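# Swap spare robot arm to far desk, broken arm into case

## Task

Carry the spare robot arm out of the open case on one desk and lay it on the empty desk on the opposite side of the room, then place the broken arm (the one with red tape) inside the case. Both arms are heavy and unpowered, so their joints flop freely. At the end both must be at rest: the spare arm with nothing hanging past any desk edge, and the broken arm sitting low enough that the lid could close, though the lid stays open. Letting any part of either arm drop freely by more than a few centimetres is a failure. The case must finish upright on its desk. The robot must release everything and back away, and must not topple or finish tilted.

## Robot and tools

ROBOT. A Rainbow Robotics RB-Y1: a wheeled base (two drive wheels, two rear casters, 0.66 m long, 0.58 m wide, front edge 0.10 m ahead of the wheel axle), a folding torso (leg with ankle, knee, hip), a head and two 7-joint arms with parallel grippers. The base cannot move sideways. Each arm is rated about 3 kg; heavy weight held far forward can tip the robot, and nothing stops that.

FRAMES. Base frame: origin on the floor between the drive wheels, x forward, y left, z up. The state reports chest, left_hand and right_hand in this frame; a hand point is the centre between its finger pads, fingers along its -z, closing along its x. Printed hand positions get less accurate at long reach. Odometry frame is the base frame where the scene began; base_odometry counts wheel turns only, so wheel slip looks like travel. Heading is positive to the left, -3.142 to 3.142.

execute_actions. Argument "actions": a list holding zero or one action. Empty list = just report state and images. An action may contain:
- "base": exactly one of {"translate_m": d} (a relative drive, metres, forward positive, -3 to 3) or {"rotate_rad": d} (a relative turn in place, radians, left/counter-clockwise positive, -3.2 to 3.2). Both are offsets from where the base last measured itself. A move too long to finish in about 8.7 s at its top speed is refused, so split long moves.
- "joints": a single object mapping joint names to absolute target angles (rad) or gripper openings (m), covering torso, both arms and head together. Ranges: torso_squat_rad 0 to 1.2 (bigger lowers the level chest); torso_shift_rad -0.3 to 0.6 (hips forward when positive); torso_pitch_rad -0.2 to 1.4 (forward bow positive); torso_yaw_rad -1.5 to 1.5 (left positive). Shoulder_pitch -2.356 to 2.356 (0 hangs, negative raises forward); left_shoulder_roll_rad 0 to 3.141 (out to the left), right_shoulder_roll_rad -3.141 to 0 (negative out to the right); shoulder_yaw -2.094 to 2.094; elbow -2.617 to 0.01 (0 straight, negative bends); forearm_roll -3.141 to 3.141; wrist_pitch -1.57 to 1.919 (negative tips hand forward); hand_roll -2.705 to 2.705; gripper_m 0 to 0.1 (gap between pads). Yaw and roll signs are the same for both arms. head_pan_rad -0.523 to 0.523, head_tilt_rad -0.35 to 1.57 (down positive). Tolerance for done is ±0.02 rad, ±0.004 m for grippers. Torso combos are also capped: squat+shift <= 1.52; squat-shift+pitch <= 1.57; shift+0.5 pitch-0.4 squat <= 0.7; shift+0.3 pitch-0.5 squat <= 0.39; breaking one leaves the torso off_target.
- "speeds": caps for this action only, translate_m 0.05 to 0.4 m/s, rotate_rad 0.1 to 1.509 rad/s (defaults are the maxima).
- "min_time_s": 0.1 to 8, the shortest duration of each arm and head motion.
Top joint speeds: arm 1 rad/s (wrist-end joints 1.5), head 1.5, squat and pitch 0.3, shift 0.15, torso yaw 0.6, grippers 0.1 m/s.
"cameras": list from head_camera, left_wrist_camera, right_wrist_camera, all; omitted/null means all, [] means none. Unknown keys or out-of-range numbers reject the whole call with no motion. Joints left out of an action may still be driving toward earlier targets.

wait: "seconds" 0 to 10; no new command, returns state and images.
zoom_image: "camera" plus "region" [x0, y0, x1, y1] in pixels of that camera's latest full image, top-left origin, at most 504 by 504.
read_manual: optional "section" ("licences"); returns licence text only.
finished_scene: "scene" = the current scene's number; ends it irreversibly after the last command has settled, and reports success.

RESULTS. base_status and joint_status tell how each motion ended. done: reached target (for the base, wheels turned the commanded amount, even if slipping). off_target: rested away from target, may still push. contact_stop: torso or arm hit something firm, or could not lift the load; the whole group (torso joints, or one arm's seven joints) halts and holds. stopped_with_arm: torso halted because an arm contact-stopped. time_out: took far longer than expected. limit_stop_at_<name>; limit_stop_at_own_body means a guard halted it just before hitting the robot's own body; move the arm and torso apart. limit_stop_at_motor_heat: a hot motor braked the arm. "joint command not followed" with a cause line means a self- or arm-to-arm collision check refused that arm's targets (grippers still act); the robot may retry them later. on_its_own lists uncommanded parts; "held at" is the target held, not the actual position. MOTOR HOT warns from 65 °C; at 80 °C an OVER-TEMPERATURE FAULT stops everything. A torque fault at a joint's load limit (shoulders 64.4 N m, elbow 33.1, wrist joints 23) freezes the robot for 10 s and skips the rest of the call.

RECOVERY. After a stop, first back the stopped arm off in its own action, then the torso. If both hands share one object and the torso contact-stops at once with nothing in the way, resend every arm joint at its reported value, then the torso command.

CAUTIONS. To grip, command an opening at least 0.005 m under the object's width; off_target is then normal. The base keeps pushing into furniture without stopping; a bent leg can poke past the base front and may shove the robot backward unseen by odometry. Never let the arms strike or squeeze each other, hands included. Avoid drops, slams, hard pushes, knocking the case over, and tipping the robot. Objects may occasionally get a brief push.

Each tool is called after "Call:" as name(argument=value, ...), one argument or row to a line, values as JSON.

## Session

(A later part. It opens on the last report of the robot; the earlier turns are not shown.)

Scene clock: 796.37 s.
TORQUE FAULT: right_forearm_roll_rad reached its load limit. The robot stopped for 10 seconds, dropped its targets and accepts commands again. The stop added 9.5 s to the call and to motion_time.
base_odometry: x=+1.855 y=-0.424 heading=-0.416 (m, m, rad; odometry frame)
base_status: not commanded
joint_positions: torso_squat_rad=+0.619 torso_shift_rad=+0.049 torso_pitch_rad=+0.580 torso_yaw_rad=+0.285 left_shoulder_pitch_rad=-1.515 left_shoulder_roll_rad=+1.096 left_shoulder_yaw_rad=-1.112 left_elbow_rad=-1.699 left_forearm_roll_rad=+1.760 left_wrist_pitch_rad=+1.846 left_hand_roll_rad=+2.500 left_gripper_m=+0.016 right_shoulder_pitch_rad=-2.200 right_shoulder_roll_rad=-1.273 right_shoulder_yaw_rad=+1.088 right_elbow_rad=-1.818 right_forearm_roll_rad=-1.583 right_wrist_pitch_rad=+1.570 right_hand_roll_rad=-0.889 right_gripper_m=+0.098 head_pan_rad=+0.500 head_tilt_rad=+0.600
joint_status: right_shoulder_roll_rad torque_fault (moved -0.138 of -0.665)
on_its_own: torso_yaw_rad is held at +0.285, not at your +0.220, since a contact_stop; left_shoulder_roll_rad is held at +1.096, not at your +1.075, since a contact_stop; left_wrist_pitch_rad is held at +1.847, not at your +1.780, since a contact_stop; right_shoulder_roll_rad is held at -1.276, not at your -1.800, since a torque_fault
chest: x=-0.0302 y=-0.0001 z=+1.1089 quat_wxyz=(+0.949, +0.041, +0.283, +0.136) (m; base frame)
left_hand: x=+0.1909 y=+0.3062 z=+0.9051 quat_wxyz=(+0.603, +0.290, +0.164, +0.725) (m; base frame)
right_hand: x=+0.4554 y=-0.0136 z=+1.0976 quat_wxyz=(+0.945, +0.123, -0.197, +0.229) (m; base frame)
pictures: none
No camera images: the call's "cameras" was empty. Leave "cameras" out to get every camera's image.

Call:
execute_actions(
  actions=[
    {"joints":{"right_elbow_rad":-2.45,"left_gripper_m":0,"head_pan_rad":0.2,"head_tilt_rad":0.5}},
  ],
)

Scene clock: 801.33 s.
base_odometry: x=+1.855 y=-0.424 heading=-0.416 (m, m, rad; odometry frame)
base_status: not commanded
joint_positions: torso_squat_rad=+0.619 torso_shift_rad=+0.050 torso_pitch_rad=+0.580 torso_yaw_rad=+0.285 left_shoulder_pitch_rad=-1.515 left_shoulder_roll_rad=+1.096 left_shoulder_yaw_rad=-1.112 left_elbow_rad=-1.699 left_forearm_roll_rad=+1.760 left_wrist_pitch_rad=+1.846 left_hand_roll_rad=+2.500 left_gripper_m=+0.016 right_shoulder_pitch_rad=-2.200 right_shoulder_roll_rad=-1.276 right_shoulder_yaw_rad=+1.088 right_elbow_rad=-2.450 right_forearm_roll_rad=-1.580 right_wrist_pitch_rad=+1.570 right_hand_roll_rad=-0.889 right_gripper_m=+0.100 head_pan_rad=+0.200 head_tilt_rad=+0.500
joint_status: left_gripper_m off_target (ended at +0.016, target +0.000); the others done
on_its_own: torso_yaw_rad is held at +0.285, not at your +0.220, since a contact_stop; left_shoulder_roll_rad is held at +1.096, not at your +1.075, since a contact_stop; left_wrist_pitch_rad is held at +1.847, not at your +1.780, since a contact_stop; right_shoulder_roll_rad is held at -1.276, not at your -1.800, since a torque_fault
chest: x=-0.0301 y=-0.0001 z=+1.1089 quat_wxyz=(+0.948, +0.041, +0.283, +0.136) (m; base frame)
left_hand: x=+0.1910 y=+0.3062 z=+0.9051 quat_wxyz=(+0.603, +0.290, +0.164, +0.725) (m; base frame)
right_hand: x=+0.3054 y=-0.0048 z=+1.0454 quat_wxyz=(+0.829, +0.052, -0.226, +0.510) (m; base frame)
pictures: head_camera, left_wrist_camera, right_wrist_camera
Images, in order (width x height): head_camera 896x504, left_wrist_camera 644x364, right_wrist_camera 644x364.

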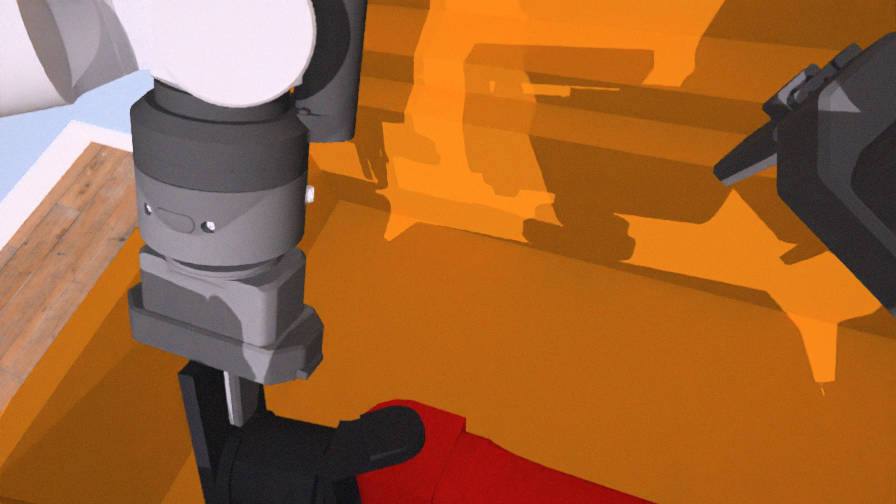

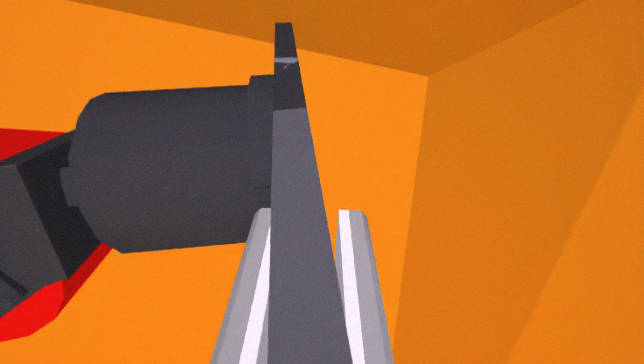

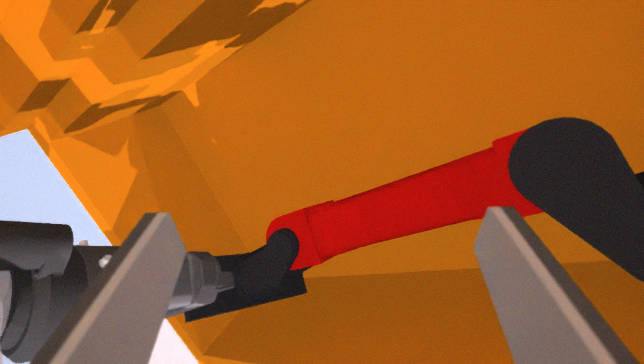

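Call:
execute_actions(
  actions=[
    {"joints":{"torso_squat_rad":0.42,"torso_pitch_rad":0.78,"torso_shift_rad":0.05,"head_pan_rad":0.5,"head_tilt_rad":0.6}},
  ],
  cameras=["head_camera","left_wrist_camera"],
)

Scene clock: 808.30 s.
base_odometry: x=+1.856 y=-0.424 heading=-0.416 (m, m, rad; odometry frame)
base_status: not commanded
joint_positions: torso_squat_rad=+0.420 torso_shift_rad=+0.050 torso_pitch_rad=+0.779 torso_yaw_rad=+0.285 left_shoulder_pitch_rad=-1.514 left_shoulder_roll_rad=+1.098 left_shoulder_yaw_rad=-1.113 left_elbow_rad=-1.699 left_forearm_roll_rad=+1.760 left_wrist_pitch_rad=+1.847 left_hand_roll_rad=+2.500 left_gripper_m=+0.019 right_shoulder_pitch_rad=-2.200 right_shoulder_roll_rad=-1.276 right_shoulder_yaw_rad=+1.088 right_elbow_rad=-2.450 right_forearm_roll_rad=-1.580 right_wrist_pitch_rad=+1.570 right_hand_roll_rad=-0.889 right_gripper_m=+0.100 head_pan_rad=+0.500 head_tilt_rad=+0.600
joint_status: all done
on_its_own: torso_yaw_rad is held at +0.285, not at your +0.220, since a contact_stop; left_shoulder_roll_rad is held at +1.096, not at your +1.075, since a contact_stop; left_wrist_pitch_rad is held at +1.847, not at your +1.780, since a contact_stop; right_shoulder_roll_rad is held at -1.276, not at your -1.800, since a torque_fault
chest: x=+0.0215 y=+0.0000 z=+1.1389 quat_wxyz=(+0.916, +0.054, +0.376, +0.132) (m; base frame)
left_hand: x=+0.1972 y=+0.3077 z=+0.8954 quat_wxyz=(+0.583, +0.362, +0.222, +0.693) (m; base frame)
right_hand: x=+0.3379 y=-0.0045 z=+1.0103 quat_wxyz=(+0.847, +0.102, -0.142, +0.502) (m; base frame)
pictures: head_camera, left_wrist_camera
Images, in order (width x height): head_camera 896x504, left_wrist_camera 644x364.

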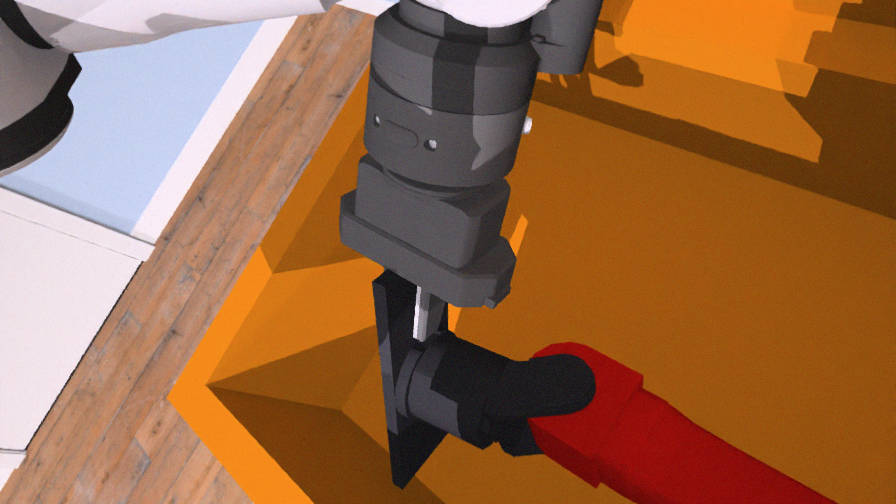

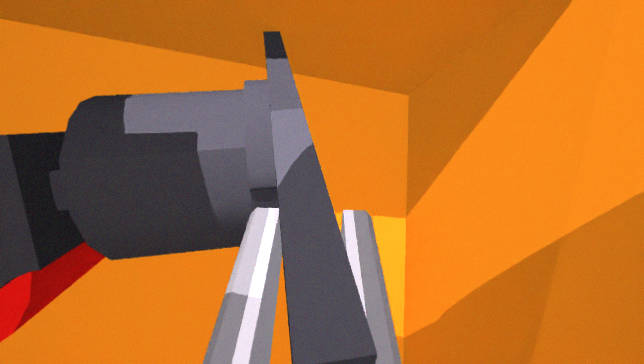

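Call:
execute_actions(
  actions=[
    {"joints":{"torso_squat_rad":0.31,"torso_pitch_rad":0.9,"head_tilt_rad":0.45}},
  ],
  cameras=["head_camera","left_wrist_camera"],
)

Scene clock: 819.60 s.
base_odometry: x=+1.856 y=-0.424 heading=-0.416 (m, m, rad; odometry frame)
base_status: not commanded
joint_positions: torso_squat_rad=+0.310 torso_shift_rad=+0.050 torso_pitch_rad=+0.899 torso_yaw_rad=+0.285 left_shoulder_pitch_rad=-1.514 left_shoulder_roll_rad=+1.098 left_shoulder_yaw_rad=-1.114 left_elbow_rad=-1.699 left_forearm_roll_rad=+1.760 left_wrist_pitch_rad=+1.848 left_hand_roll_rad=+2.500 left_gripper_m=+0.021 right_shoulder_pitch_rad=-2.200 right_shoulder_roll_rad=-1.276 right_shoulder_yaw_rad=+1.088 right_elbow_rad=-2.450 right_forearm_roll_rad=-1.580 right_wrist_pitch_rad=+1.570 right_hand_roll_rad=-0.889 right_gripper_m=+0.100 head_pan_rad=+0.500 head_tilt_rad=+0.450
joint_status: all done
on_its_own: torso_yaw_rad is held at +0.285, not at your +0.220, since a contact_stop; left_shoulder_roll_rad is held at +1.096, not at your +1.075, since a contact_stop; left_wrist_pitch_rad is held at +1.847, not at your +1.780, since a contact_stop; right_shoulder_roll_rad is held at -1.276, not at your -1.800, since a torque_fault
chest: x=+0.0476 y=+0.0000 z=+1.1388 quat_wxyz=(+0.891, +0.062, +0.430, +0.128) (m; base frame)
left_hand: x=+0.1926 y=+0.3080 z=+0.8764 quat_wxyz=(+0.568, +0.404, +0.257, +0.669) (m; base frame)
right_hand: x=+0.3463 y=-0.0045 z=+0.9733 quat_wxyz=(+0.854, +0.132, -0.091, +0.495) (m; base frame)
pictures: head_camera, left_wrist_camera
Images, in order (width x height): head_camera 896x504, left_wrist_camera 644x364.

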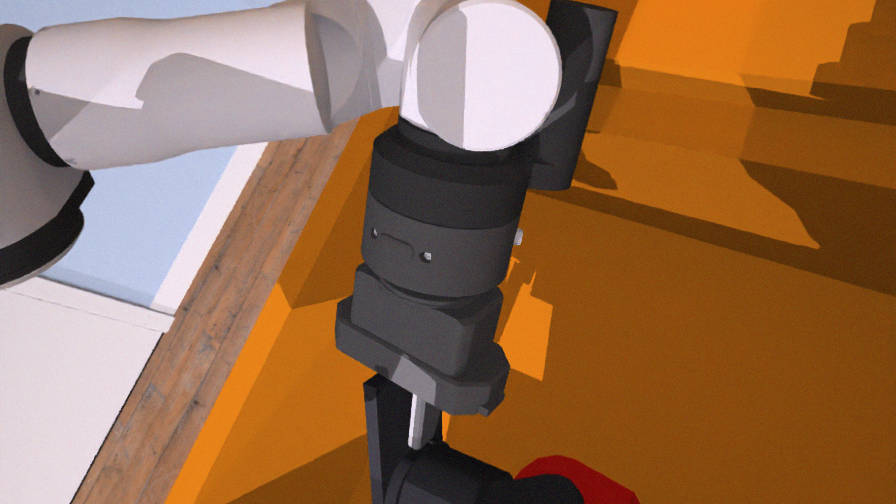

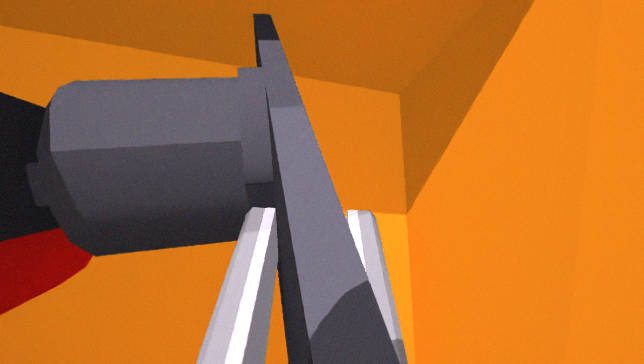

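Call:
execute_actions(
  actions=[
    {"joints":{"torso_squat_rad":0.39,"head_tilt_rad":0.65}},
  ],
  cameras=["head_camera","left_wrist_camera"],
)

Scene clock: 827.93 s.
base_odometry: x=+1.856 y=-0.424 heading=-0.416 (m, m, rad; odometry frame)
base_status: not commanded
joint_positions: torso_squat_rad=+0.390 torso_shift_rad=+0.049 torso_pitch_rad=+0.896 torso_yaw_rad=+0.286 left_shoulder_pitch_rad=-1.519 left_shoulder_roll_rad=+1.103 left_shoulder_yaw_rad=-1.110 left_elbow_rad=-1.701 left_forearm_roll_rad=+1.761 left_wrist_pitch_rad=+1.850 left_hand_roll_rad=+2.500 left_gripper_m=+0.022 right_shoulder_pitch_rad=-2.200 right_shoulder_roll_rad=-1.276 right_shoulder_yaw_rad=+1.088 right_elbow_rad=-2.450 right_forearm_roll_rad=-1.580 right_wrist_pitch_rad=+1.570 right_hand_roll_rad=-0.889 right_gripper_m=+0.100 head_pan_rad=+0.500 head_tilt_rad=+0.650
joint_status: all done
on_its_own: torso_yaw_rad is held at +0.285, not at your +0.220, since a contact_stop; left_shoulder_roll_rad is held at +1.096, not at your +1.075, since a contact_stop; left_wrist_pitch_rad is held at +1.847, not at your +1.780, since a contact_stop; right_shoulder_roll_rad is held at -1.276, not at your -1.800, since a torque_fault
chest: x=+0.0451 y=-0.0004 z=+1.1204 quat_wxyz=(+0.892, +0.062, +0.429, +0.129) (m; base frame)
left_hand: x=+0.1936 y=+0.3085 z=+0.8605 quat_wxyz=(+0.569, +0.401, +0.253, +0.672) (m; base frame)
right_hand: x=+0.3444 y=-0.0047 z=+0.9559 quat_wxyz=(+0.854, +0.132, -0.093, +0.495) (m; base frame)
pictures: head_camera, left_wrist_camera
Images, in order (width x height): head_camera 896x504, left_wrist_camera 644x364.

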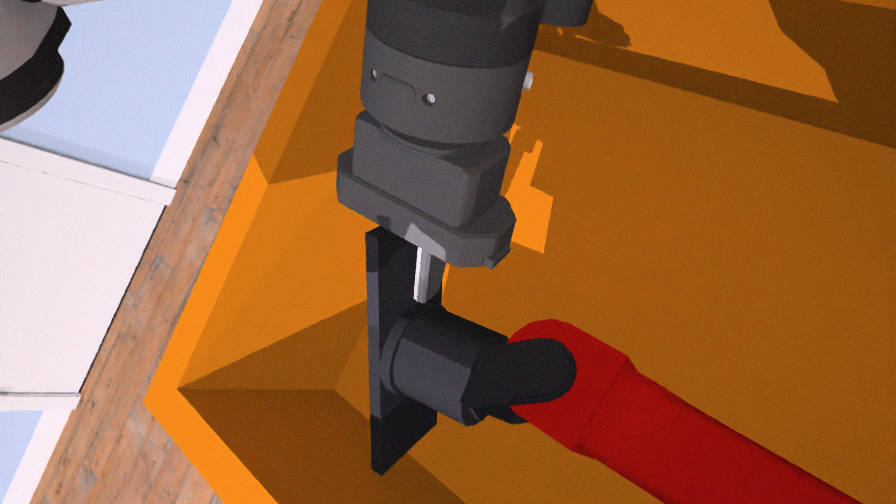

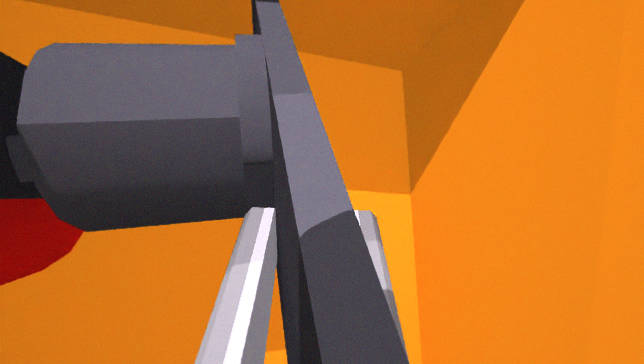

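Call:
execute_actions(
  actions=[
    {"joints":{"left_wrist_pitch_rad":1.75,"left_forearm_roll_rad":1.73},"min_time_s":1.2},
  ],
  cameras=["head_camera","left_wrist_camera"],
)

Scene clock: 839.20 s.
base_odometry: x=+1.856 y=-0.424 heading=-0.416 (m, m, rad; odometry frame)
base_status: not commanded
joint_positions: torso_squat_rad=+0.390 torso_shift_rad=+0.049 torso_pitch_rad=+0.898 torso_yaw_rad=+0.285 left_shoulder_pitch_rad=-1.527 left_shoulder_roll_rad=+1.110 left_shoulder_yaw_rad=-1.103 left_elbow_rad=-1.702 left_forearm_roll_rad=+1.761 left_wrist_pitch_rad=+1.852 left_hand_roll_rad=+2.499 left_gripper_m=+0.021 right_shoulder_pitch_rad=-2.200 right_shoulder_roll_rad=-1.276 right_shoulder_yaw_rad=+1.088 right_elbow_rad=-2.450 right_forearm_roll_rad=-1.580 right_wrist_pitch_rad=+1.570 right_hand_roll_rad=-0.889 right_gripper_m=+0.100 head_pan_rad=+0.500 head_tilt_rad=+0.650
joint_status: left_forearm_roll_rad contact_stop_at_left_wrist_pitch_rad (moved +0.000 of -0.031); left_wrist_pitch_rad contact_stop (moved +0.002 of -0.100)
on_its_own: torso_yaw_rad is held at +0.285, not at your +0.220, since a contact_stop; left_shoulder_pitch_rad is held at -1.524, not at your -1.500, since a contact_stop; left_shoulder_roll_rad is held at +1.108, not at your +1.075, since a contact_stop; left_forearm_roll_rad is held at +1.761, not at your +1.730, since a contact_stop; left_wrist_pitch_rad is held at +1.851, not at your +1.750, since a contact_stop; right_shoulder_roll_rad is held at -1.276, not at your -1.800, since a torque_fault
chest: x=+0.0459 y=+0.0000 z=+1.1199 quat_wxyz=(+0.892, +0.062, +0.430, +0.128) (m; base frame)
left_hand: x=+0.1989 y=+0.3094 z=+0.8619 quat_wxyz=(+0.571, +0.397, +0.250, +0.674) (m; base frame)
right_hand: x=+0.3449 y=-0.0045 z=+0.9547 quat_wxyz=(+0.854, +0.132, -0.092, +0.495) (m; base frame)
pictures: head_camera, left_wrist_camera
Images, in order (width x height): head_camera 896x504, left_wrist_camera 644x364.

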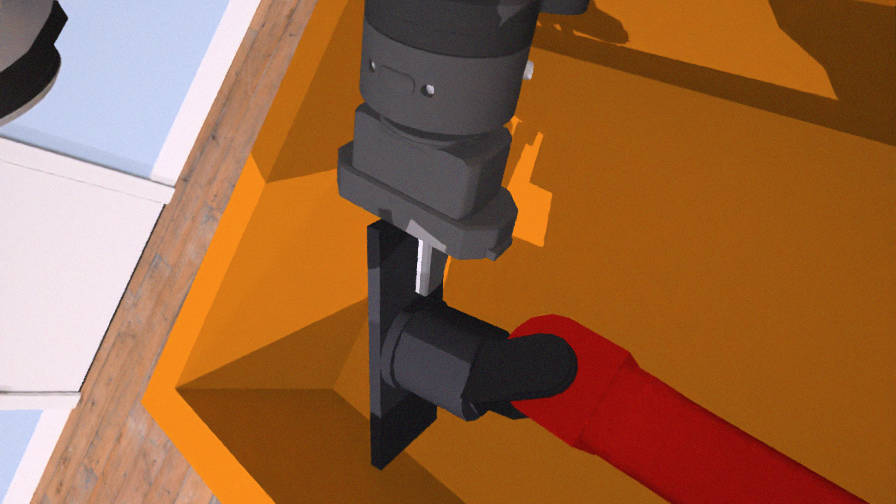

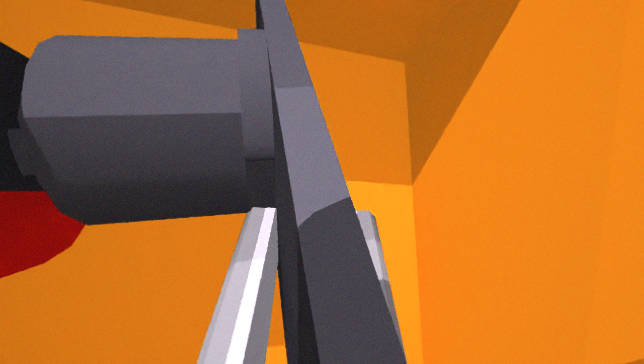

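Call:
execute_actions(
  actions=[
    {"joints":{"torso_shift_rad":0.08,"torso_squat_rad":0.43}},
  ],
  cameras=["head_camera","left_wrist_camera"],
)

Scene clock: 843.50 s.
base_odometry: x=+1.856 y=-0.424 heading=-0.416 (m, m, rad; odometry frame)
base_status: not commanded
joint_positions: torso_squat_rad=+0.412 torso_shift_rad=+0.061 torso_pitch_rad=+0.889 torso_yaw_rad=+0.287 left_shoulder_pitch_rad=-1.526 left_shoulder_roll_rad=+1.110 left_shoulder_yaw_rad=-1.104 left_elbow_rad=-1.702 left_forearm_roll_rad=+1.761 left_wrist_pitch_rad=+1.852 left_hand_roll_rad=+2.499 left_gripper_m=+0.021 right_shoulder_pitch_rad=-2.200 right_shoulder_roll_rad=-1.276 right_shoulder_yaw_rad=+1.088 right_elbow_rad=-2.450 right_forearm_roll_rad=-1.580 right_wrist_pitch_rad=+1.570 right_hand_roll_rad=-0.889 right_gripper_m=+0.100 head_pan_rad=+0.500 head_tilt_rad=+0.650
joint_status: torso_squat_rad contact_stop (moved +0.022 of +0.040); torso_shift_rad contact_stop (moved +0.012 of +0.031)
on_its_own: torso_yaw_rad is held at +0.287, not at your +0.220, since a contact_stop; left_shoulder_pitch_rad is held at -1.524, not at your -1.500, since a contact_stop; left_shoulder_roll_rad is held at +1.108, not at your +1.075, since a contact_stop; left_forearm_roll_rad is held at +1.761, not at your +1.730, since a contact_stop; left_wrist_pitch_rad is held at +1.851, not at your +1.750, since a contact_stop; right_shoulder_roll_rad is held at -1.276, not at your -1.800, since a torque_fault
chest: x=+0.0513 y=+0.0001 z=+1.1158 quat_wxyz=(+0.894, +0.061, +0.425, +0.129) (m; base frame)
left_hand: x=+0.2058 y=+0.3103 z=+0.8595 quat_wxyz=(+0.571, +0.395, +0.247, +0.676) (m; base frame)
right_hand: x=+0.3518 y=-0.0038 z=+0.9534 quat_wxyz=(+0.853, +0.130, -0.096, +0.496) (m; base frame)
pictures: head_camera, left_wrist_camera
Images, in order (width x height): head_camera 896x504, left_wrist_camera 644x364.

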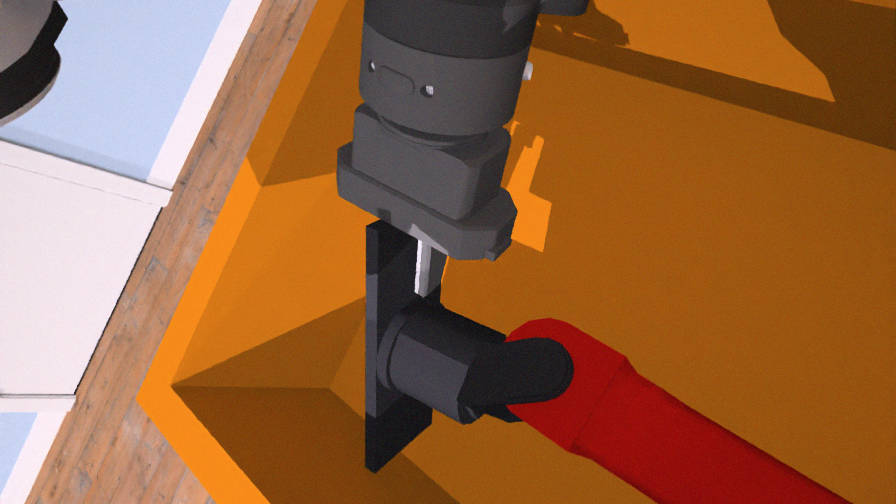

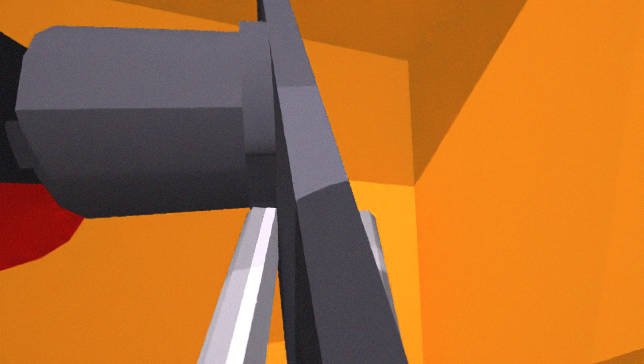

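Call:
execute_actions(
  actions=[
    {"joints":{"left_wrist_pitch_rad":1.72,"left_forearm_roll_rad":1.72},"min_time_s":1.5},
  ],
  cameras=["head_camera","left_wrist_camera"],
)

Scene clock: 849.97 s.
base_odometry: x=+1.856 y=-0.424 heading=-0.416 (m, m, rad; odometry frame)
base_status: not commanded
joint_positions: torso_squat_rad=+0.412 torso_shift_rad=+0.061 torso_pitch_rad=+0.889 torso_yaw_rad=+0.287 left_shoulder_pitch_rad=-1.525 left_shoulder_roll_rad=+1.111 left_shoulder_yaw_rad=-1.105 left_elbow_rad=-1.702 left_forearm_roll_rad=+1.720 left_wrist_pitch_rad=+1.721 left_hand_roll_rad=+2.499 left_gripper_m=+0.016 right_shoulder_pitch_rad=-2.200 right_shoulder_roll_rad=-1.276 right_shoulder_yaw_rad=+1.088 right_elbow_rad=-2.450 right_forearm_roll_rad=-1.580 right_wrist_pitch_rad=+1.570 right_hand_roll_rad=-0.889 right_gripper_m=+0.100 head_pan_rad=+0.500 head_tilt_rad=+0.650
joint_status: all done
on_its_own: torso_yaw_rad is held at +0.287, not at your +0.220, since a contact_stop; left_shoulder_pitch_rad is held at -1.524, not at your -1.500, since a contact_stop; left_shoulder_roll_rad is held at +1.108, not at your +1.075, since a contact_stop; right_shoulder_roll_rad is held at -1.276, not at your -1.800, since a torque_fault; left_gripper_m moved -0.005 toward your old target +0.000
chest: x=+0.0513 y=+0.0001 z=+1.1157 quat_wxyz=(+0.894, +0.061, +0.426, +0.129) (m; base frame)
left_hand: x=+0.2222 y=+0.2986 z=+0.8358 quat_wxyz=(+0.578, +0.337, +0.231, +0.707) (m; base frame)
right_hand: x=+0.3518 y=-0.0038 z=+0.9533 quat_wxyz=(+0.853, +0.130, -0.096, +0.496) (m; base frame)
pictures: head_camera, left_wrist_camera
Images, in order (width x height): head_camera 896x504, left_wrist_camera 644x364.

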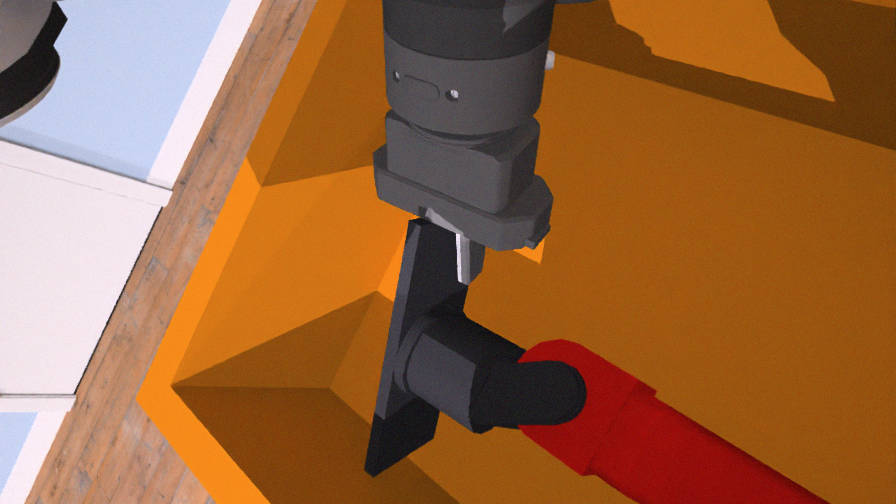

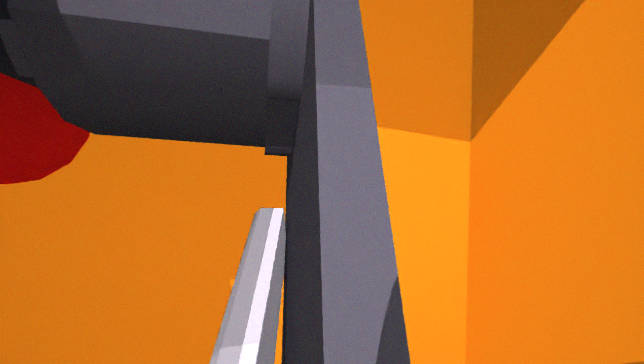

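Working. Again.

Call:
execute_actions(
  actions=[
    {"joints":{"left_wrist_pitch_rad":1.6,"left_forearm_roll_rad":1.65},"min_time_s":1.5},
  ],
  cameras=["head_camera","left_wrist_camera"],
)

Scene clock: 854.80 s.
base_odometry: x=+1.856 y=-0.424 heading=-0.415 (m, m, rad; odometry frame)
base_status: not commanded
joint_positions: torso_squat_rad=+0.412 torso_shift_rad=+0.061 torso_pitch_rad=+0.889 torso_yaw_rad=+0.287 left_shoulder_pitch_rad=-1.523 left_shoulder_roll_rad=+1.109 left_shoulder_yaw_rad=-1.107 left_elbow_rad=-1.703 left_forearm_roll_rad=+1.650 left_wrist_pitch_rad=+1.602 left_hand_roll_rad=+2.499 left_gripper_m=+0.014 right_shoulder_pitch_rad=-2.200 right_shoulder_roll_rad=-1.276 right_shoulder_yaw_rad=+1.088 right_elbow_rad=-2.450 right_forearm_roll_rad=-1.580 right_wrist_pitch_rad=+1.570 right_hand_roll_rad=-0.889 right_gripper_m=+0.100 head_pan_rad=+0.500 head_tilt_rad=+0.650
joint_status: all done
on_its_own: torso_yaw_rad is held at +0.287, not at your +0.220, since a contact_stop; left_shoulder_pitch_rad is held at -1.524, not at your -1.500, since a contact_stop; left_shoulder_roll_rad is held at +1.108, not at your +1.075, since a contact_stop; right_shoulder_roll_rad is held at -1.276, not at your -1.800, since a torque_fault
chest: x=+0.0513 y=+0.0002 z=+1.1157 quat_wxyz=(+0.893, +0.061, +0.426, +0.129) (m; base frame)
left_hand: x=+0.2428 y=+0.2926 z=+0.8130 quat_wxyz=(+0.590, +0.282, +0.201, +0.729) (m; base frame)
right_hand: x=+0.3518 y=-0.0037 z=+0.9532 quat_wxyz=(+0.853, +0.130, -0.096, +0.496) (m; base frame)
pictures: head_camera, left_wrist_camera
Images, in order (width x height): head_camera 896x504, left_wrist_camera 644x364.

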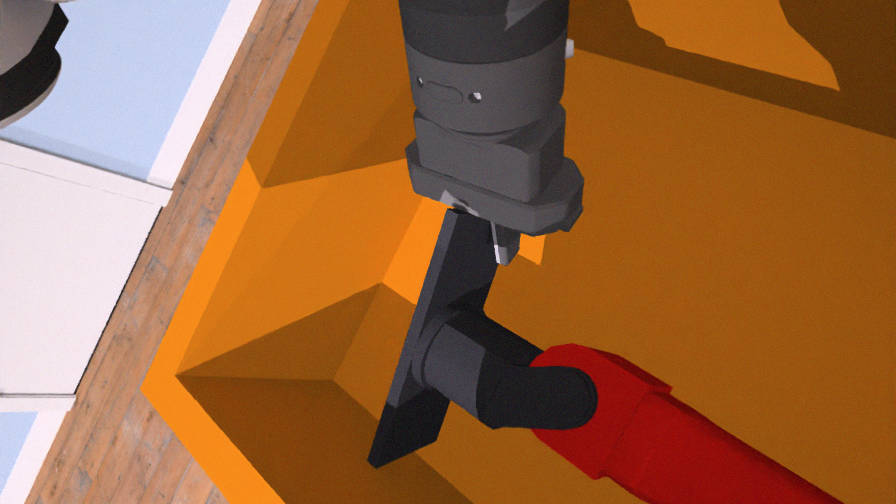

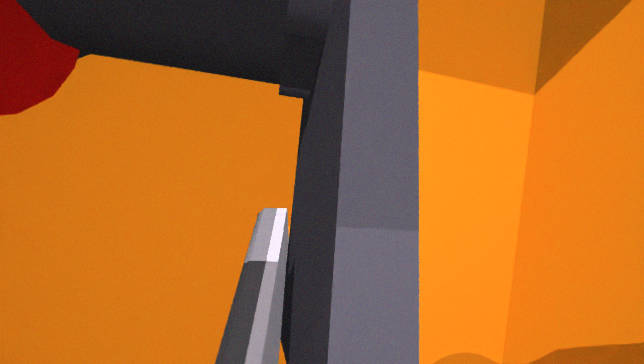

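Call:
execute_actions(
  actions=[
    {"joints":{"left_wrist_pitch_rad":1.52,"left_forearm_roll_rad":1.6},"min_time_s":1.2},
  ],
  cameras=["head_camera"],
)

Call:
execute_actions(
  actions=[
    {"joints":{"left_gripper_m":0.04}},
  ],
  cameras=["head_camera"],
)

Scene clock: 866.77 s.
base_odometry: x=+1.856 y=-0.424 heading=-0.415 (m, m, rad; odometry frame)
base_status: not commanded
joint_positions: torso_squat_rad=+0.412 torso_shift_rad=+0.061 torso_pitch_rad=+0.889 torso_yaw_rad=+0.287 left_shoulder_pitch_rad=-1.523 left_shoulder_roll_rad=+1.109 left_shoulder_yaw_rad=-1.107 left_elbow_rad=-1.703 left_forearm_roll_rad=+1.600 left_wrist_pitch_rad=+1.522 left_hand_roll_rad=+2.499 left_gripper_m=+0.014 right_shoulder_pitch_rad=-2.200 right_shoulder_roll_rad=-1.276 right_shoulder_yaw_rad=+1.088 right_elbow_rad=-2.450 right_forearm_roll_rad=-1.580 right_wrist_pitch_rad=+1.570 right_hand_roll_rad=-0.889 right_gripper_m=+0.100 head_pan_rad=+0.500 head_tilt_rad=+0.650
joint_status: all done
on_its_own: torso_yaw_rad is held at +0.287, not at your +0.220, since a contact_stop; left_shoulder_pitch_rad is held at -1.524, not at your -1.500, since a contact_stop; left_shoulder_roll_rad is held at +1.108, not at your +1.075, since a contact_stop; right_shoulder_roll_rad is held at -1.276, not at your -1.800, since a torque_fault
chest: x=+0.0514 y=+0.0002 z=+1.1156 quat_wxyz=(+0.893, +0.061, +0.426, +0.129) (m; base frame)
left_hand: x=+0.2596 y=+0.2898 z=+0.7995 quat_wxyz=(+0.598, +0.244, +0.179, +0.742) (m; base frame)
right_hand: x=+0.3518 y=-0.0037 z=+0.9531 quat_wxyz=(+0.853, +0.130, -0.096, +0.496) (m; base frame)
pictures: head_camera
Images, in order (width x height): head_camera 896x504.

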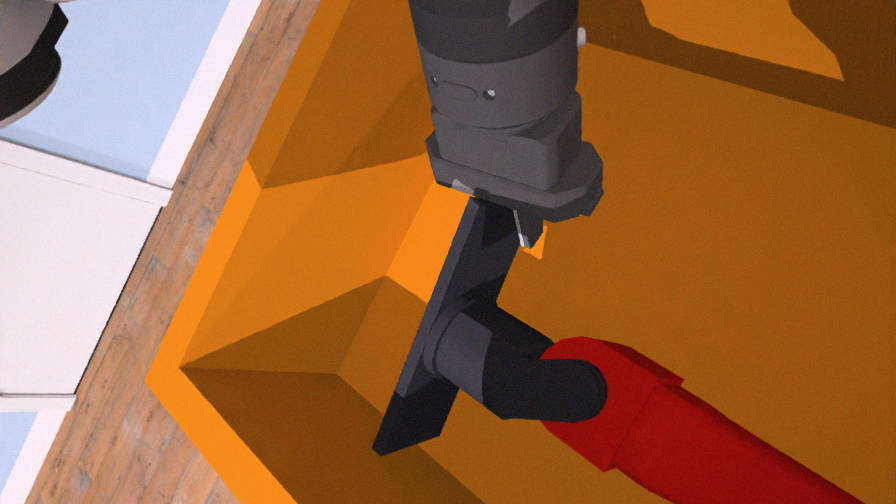

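Scene clock: 867.67 s.
base_odometry: x=+1.856 y=-0.424 heading=-0.415 (m, m, rad; odometry frame)
base_status: not commanded
joint_positions: torso_squat_rad=+0.412 torso_shift_rad=+0.061 torso_pitch_rad=+0.889 torso_yaw_rad=+0.287 left_shoulder_pitch_rad=-1.523 left_shoulder_roll_rad=+1.109 left_shoulder_yaw_rad=-1.107 left_elbow_rad=-1.703 left_forearm_roll_rad=+1.600 left_wrist_pitch_rad=+1.520 left_hand_roll_rad=+2.499 left_gripper_m=+0.040 right_shoulder_pitch_rad=-2.200 right_shoulder_roll_rad=-1.276 right_shoulder_yaw_rad=+1.088 right_elbow_rad=-2.450 right_forearm_roll_rad=-1.580 right_wrist_pitch_rad=+1.570 right_hand_roll_rad=-0.889 right_gripper_m=+0.100 head_pan_rad=+0.500 head_tilt_rad=+0.650
joint_status: all done
on_its_own: torso_yaw_rad is held at +0.287, not at your +0.220, since a contact_stop; left_shoulder_pitch_rad is held at -1.524, not at your -1.500, since a contact_stop; left_shoulder_roll_rad is held at +1.108, not at your +1.075, since a contact_stop; right_shoulder_roll_rad is held at -1.276, not at your -1.800, since a torque_fault
chest: x=+0.0515 y=+0.0002 z=+1.1156 quat_wxyz=(+0.893, +0.061, +0.426, +0.129) (m; base frame)
left_hand: x=+0.2599 y=+0.2895 z=+0.7993 quat_wxyz=(+0.598, +0.244, +0.179, +0.742) (m; base frame)
right_hand: x=+0.3519 y=-0.0037 z=+0.9530 quat_wxyz=(+0.853, +0.130, -0.096, +0.496) (m; base frame)
pictures: head_camera
Images, in order (width x height): head_camera 896x504.

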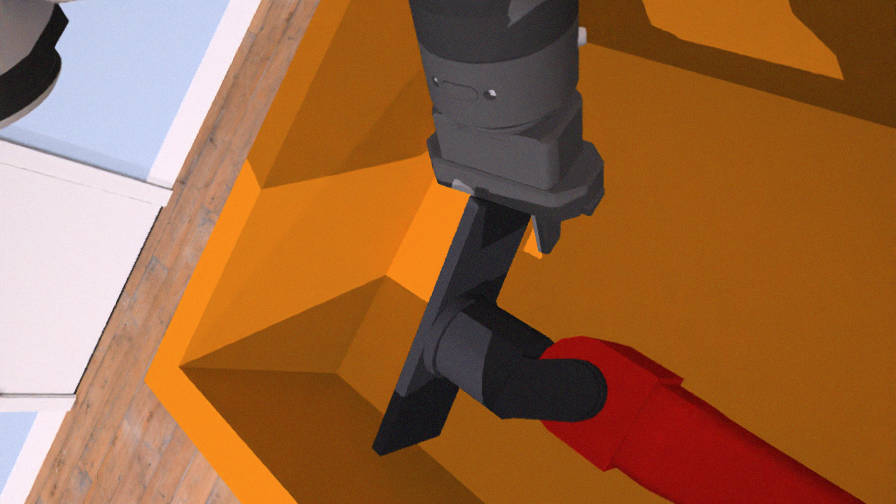

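Call:
execute_actions(
  actions=[
    {"joints":{"torso_squat_rad":0.1,"torso_pitch_rad":0.5,"torso_shift_rad":0,"head_pan_rad":-0.5,"head_tilt_rad":0.8}},
  ],
  cameras=["head_camera"],
)

Call:
execute_actions(
  actions=[
    {"base":{"translate_m":-0.5},"joints":{"head_pan_rad":-0.28,"head_tilt_rad":0.35,"right_elbow_rad":-1.0,"left_elbow_rad":-1.0,"left_shoulder_pitch_rad":-2.1},"min_time_s":2},
  ],
  cameras=["head_camera"],
)

Scene clock: 876.67 s.
base_odometry: x=+1.856 y=-0.424 heading=-0.416 (m, m, rad; odometry frame)
base_status: not commanded
joint_positions: torso_squat_rad=+0.100 torso_shift_rad=+0.000 torso_pitch_rad=+0.500 torso_yaw_rad=+0.287 left_shoulder_pitch_rad=-1.524 left_shoulder_roll_rad=+1.108 left_shoulder_yaw_rad=-1.107 left_elbow_rad=-1.702 left_forearm_roll_rad=+1.600 left_wrist_pitch_rad=+1.520 left_hand_roll_rad=+2.499 left_gripper_m=+0.040 right_shoulder_pitch_rad=-2.200 right_shoulder_roll_rad=-1.276 right_shoulder_yaw_rad=+1.088 right_elbow_rad=-2.450 right_forearm_roll_rad=-1.580 right_wrist_pitch_rad=+1.570 right_hand_roll_rad=-0.889 right_gripper_m=+0.100 head_pan_rad=-0.500 head_tilt_rad=+0.800
joint_status: all done
on_its_own: torso_yaw_rad is held at +0.287, not at your +0.220, since a contact_stop; left_shoulder_pitch_rad is held at -1.524, not at your -1.500, since a contact_stop; left_shoulder_roll_rad is held at +1.108, not at your +1.075, since a contact_stop; right_shoulder_roll_rad is held at -1.276, not at your -1.800, since a torque_fault
chest: x=-0.0798 y=+0.0002 z=+1.2486 quat_wxyz=(+0.959, +0.035, +0.245, +0.139) (m; base frame)
left_hand: x=+0.2338 y=+0.2890 z=+1.0353 quat_wxyz=(+0.621, +0.094, +0.060, +0.776) (m; base frame)
right_hand: x=+0.2598 y=-0.0038 z=+1.2123 quat_wxyz=(+0.818, +0.032, -0.259, +0.512) (m; base frame)
pictures: head_camera
Images, in order (width x height): head_camera 896x504.

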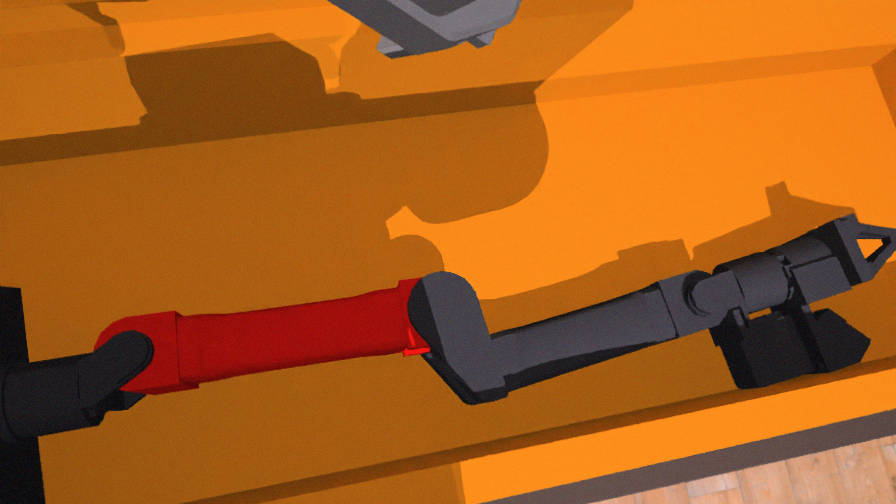

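Scene clock: 879.50 s.
base_odometry: x=+1.398 y=-0.222 heading=-0.414 (m, m, rad; odometry frame)
base_status: done
joint_positions: torso_squat_rad=+0.100 torso_shift_rad=+0.000 torso_pitch_rad=+0.500 torso_yaw_rad=+0.287 left_shoulder_pitch_rad=-2.100 left_shoulder_roll_rad=+1.108 left_shoulder_yaw_rad=-1.106 left_elbow_rad=-1.000 left_forearm_roll_rad=+1.600 left_wrist_pitch_rad=+1.520 left_hand_roll_rad=+2.499 left_gripper_m=+0.040 right_shoulder_pitch_rad=-2.200 right_shoulder_roll_rad=-1.276 right_shoulder_yaw_rad=+1.088 right_elbow_rad=-1.000 right_forearm_roll_rad=-1.580 right_wrist_pitch_rad=+1.570 right_hand_roll_rad=-0.889 right_gripper_m=+0.100 head_pan_rad=-0.280 head_tilt_rad=+0.350
joint_status: all done
on_its_own: torso_yaw_rad is held at +0.287, not at your +0.220, since a contact_stop; left_shoulder_roll_rad is held at +1.108, not at your +1.075, since a contact_stop; right_shoulder_roll_rad is held at -1.276, not at your -1.800, since a torque_fault
chest: x=-0.0798 y=+0.0002 z=+1.2486 quat_wxyz=(+0.959, +0.035, +0.245, +0.139) (m; base frame)
left_hand: x=+0.4341 y=+0.3592 z=+1.2890 quat_wxyz=(+0.420, -0.139, -0.106, +0.890) (m; base frame)
right_hand: x=+0.5568 y=-0.1515 z=+1.2952 quat_wxyz=(+0.951, +0.201, -0.174, -0.158) (m; base frame)
pictures: head_camera
Images, in order (width x height): head_camera 896x504.

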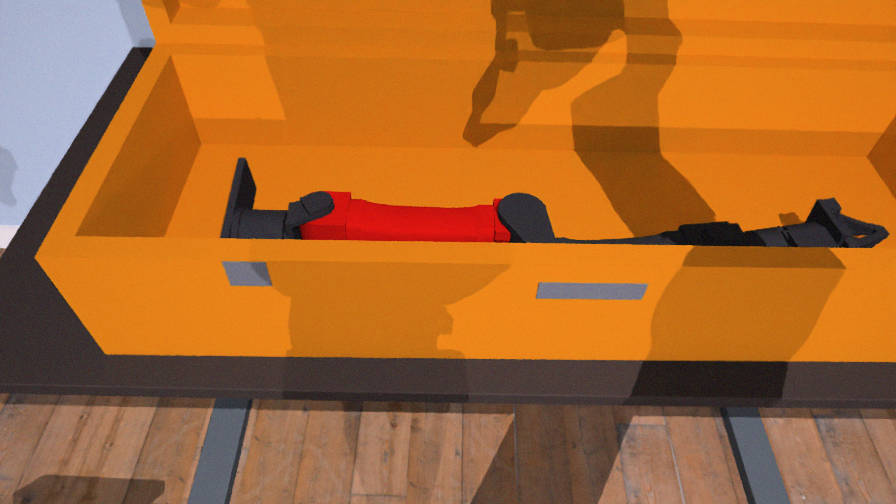

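Call:
execute_actions(
  actions=[
    {"base":{"translate_m":-0.3}},
  ],
  cameras=[],
)

Call:
finished_scene(
  scene=2,
)

Scene clock: 885.77 s.
base_odometry: x=+1.123 y=-0.102 heading=-0.413 (m, m, rad; odometry frame)
base_status: done
joint_positions: torso_squat_rad=+0.100 torso_shift_rad=+0.000 torso_pitch_rad=+0.500 torso_yaw_rad=+0.287 left_shoulder_pitch_rad=-2.100 left_shoulder_roll_rad=+1.108 left_shoulder_yaw_rad=-1.106 left_elbow_rad=-1.000 left_forearm_roll_rad=+1.600 left_wrist_pitch_rad=+1.520 left_hand_roll_rad=+2.499 left_gripper_m=+0.040 right_shoulder_pitch_rad=-2.200 right_shoulder_roll_rad=-1.276 right_shoulder_yaw_rad=+1.088 right_elbow_rad=-1.000 right_forearm_roll_rad=-1.580 right_wrist_pitch_rad=+1.570 right_hand_roll_rad=-0.889 right_gripper_m=+0.100 head_pan_rad=-0.280 head_tilt_rad=+0.350
joint_status: not commanded
on_its_own: torso_yaw_rad is held at +0.287, not at your +0.220, since a contact_stop; left_shoulder_roll_rad is held at +1.108, not at your +1.075, since a contact_stop; right_shoulder_roll_rad is held at -1.276, not at your -1.800, since a torque_fault
chest: x=-0.0797 y=+0.0002 z=+1.2486 quat_wxyz=(+0.959, +0.035, +0.245, +0.139) (m; base frame)
left_hand: x=+0.4342 y=+0.3591 z=+1.2889 quat_wxyz=(+0.421, -0.139, -0.106, +0.890) (m; base frame)
right_hand: x=+0.5568 y=-0.1515 z=+1.2952 quat_wxyz=(+0.951, +0.201, -0.174, -0.158) (m; base frame)
pictures: none
No camera images: the call's "cameras" was empty. Leave "cameras" out to get every camera's image.

The scene is finished: the task was done.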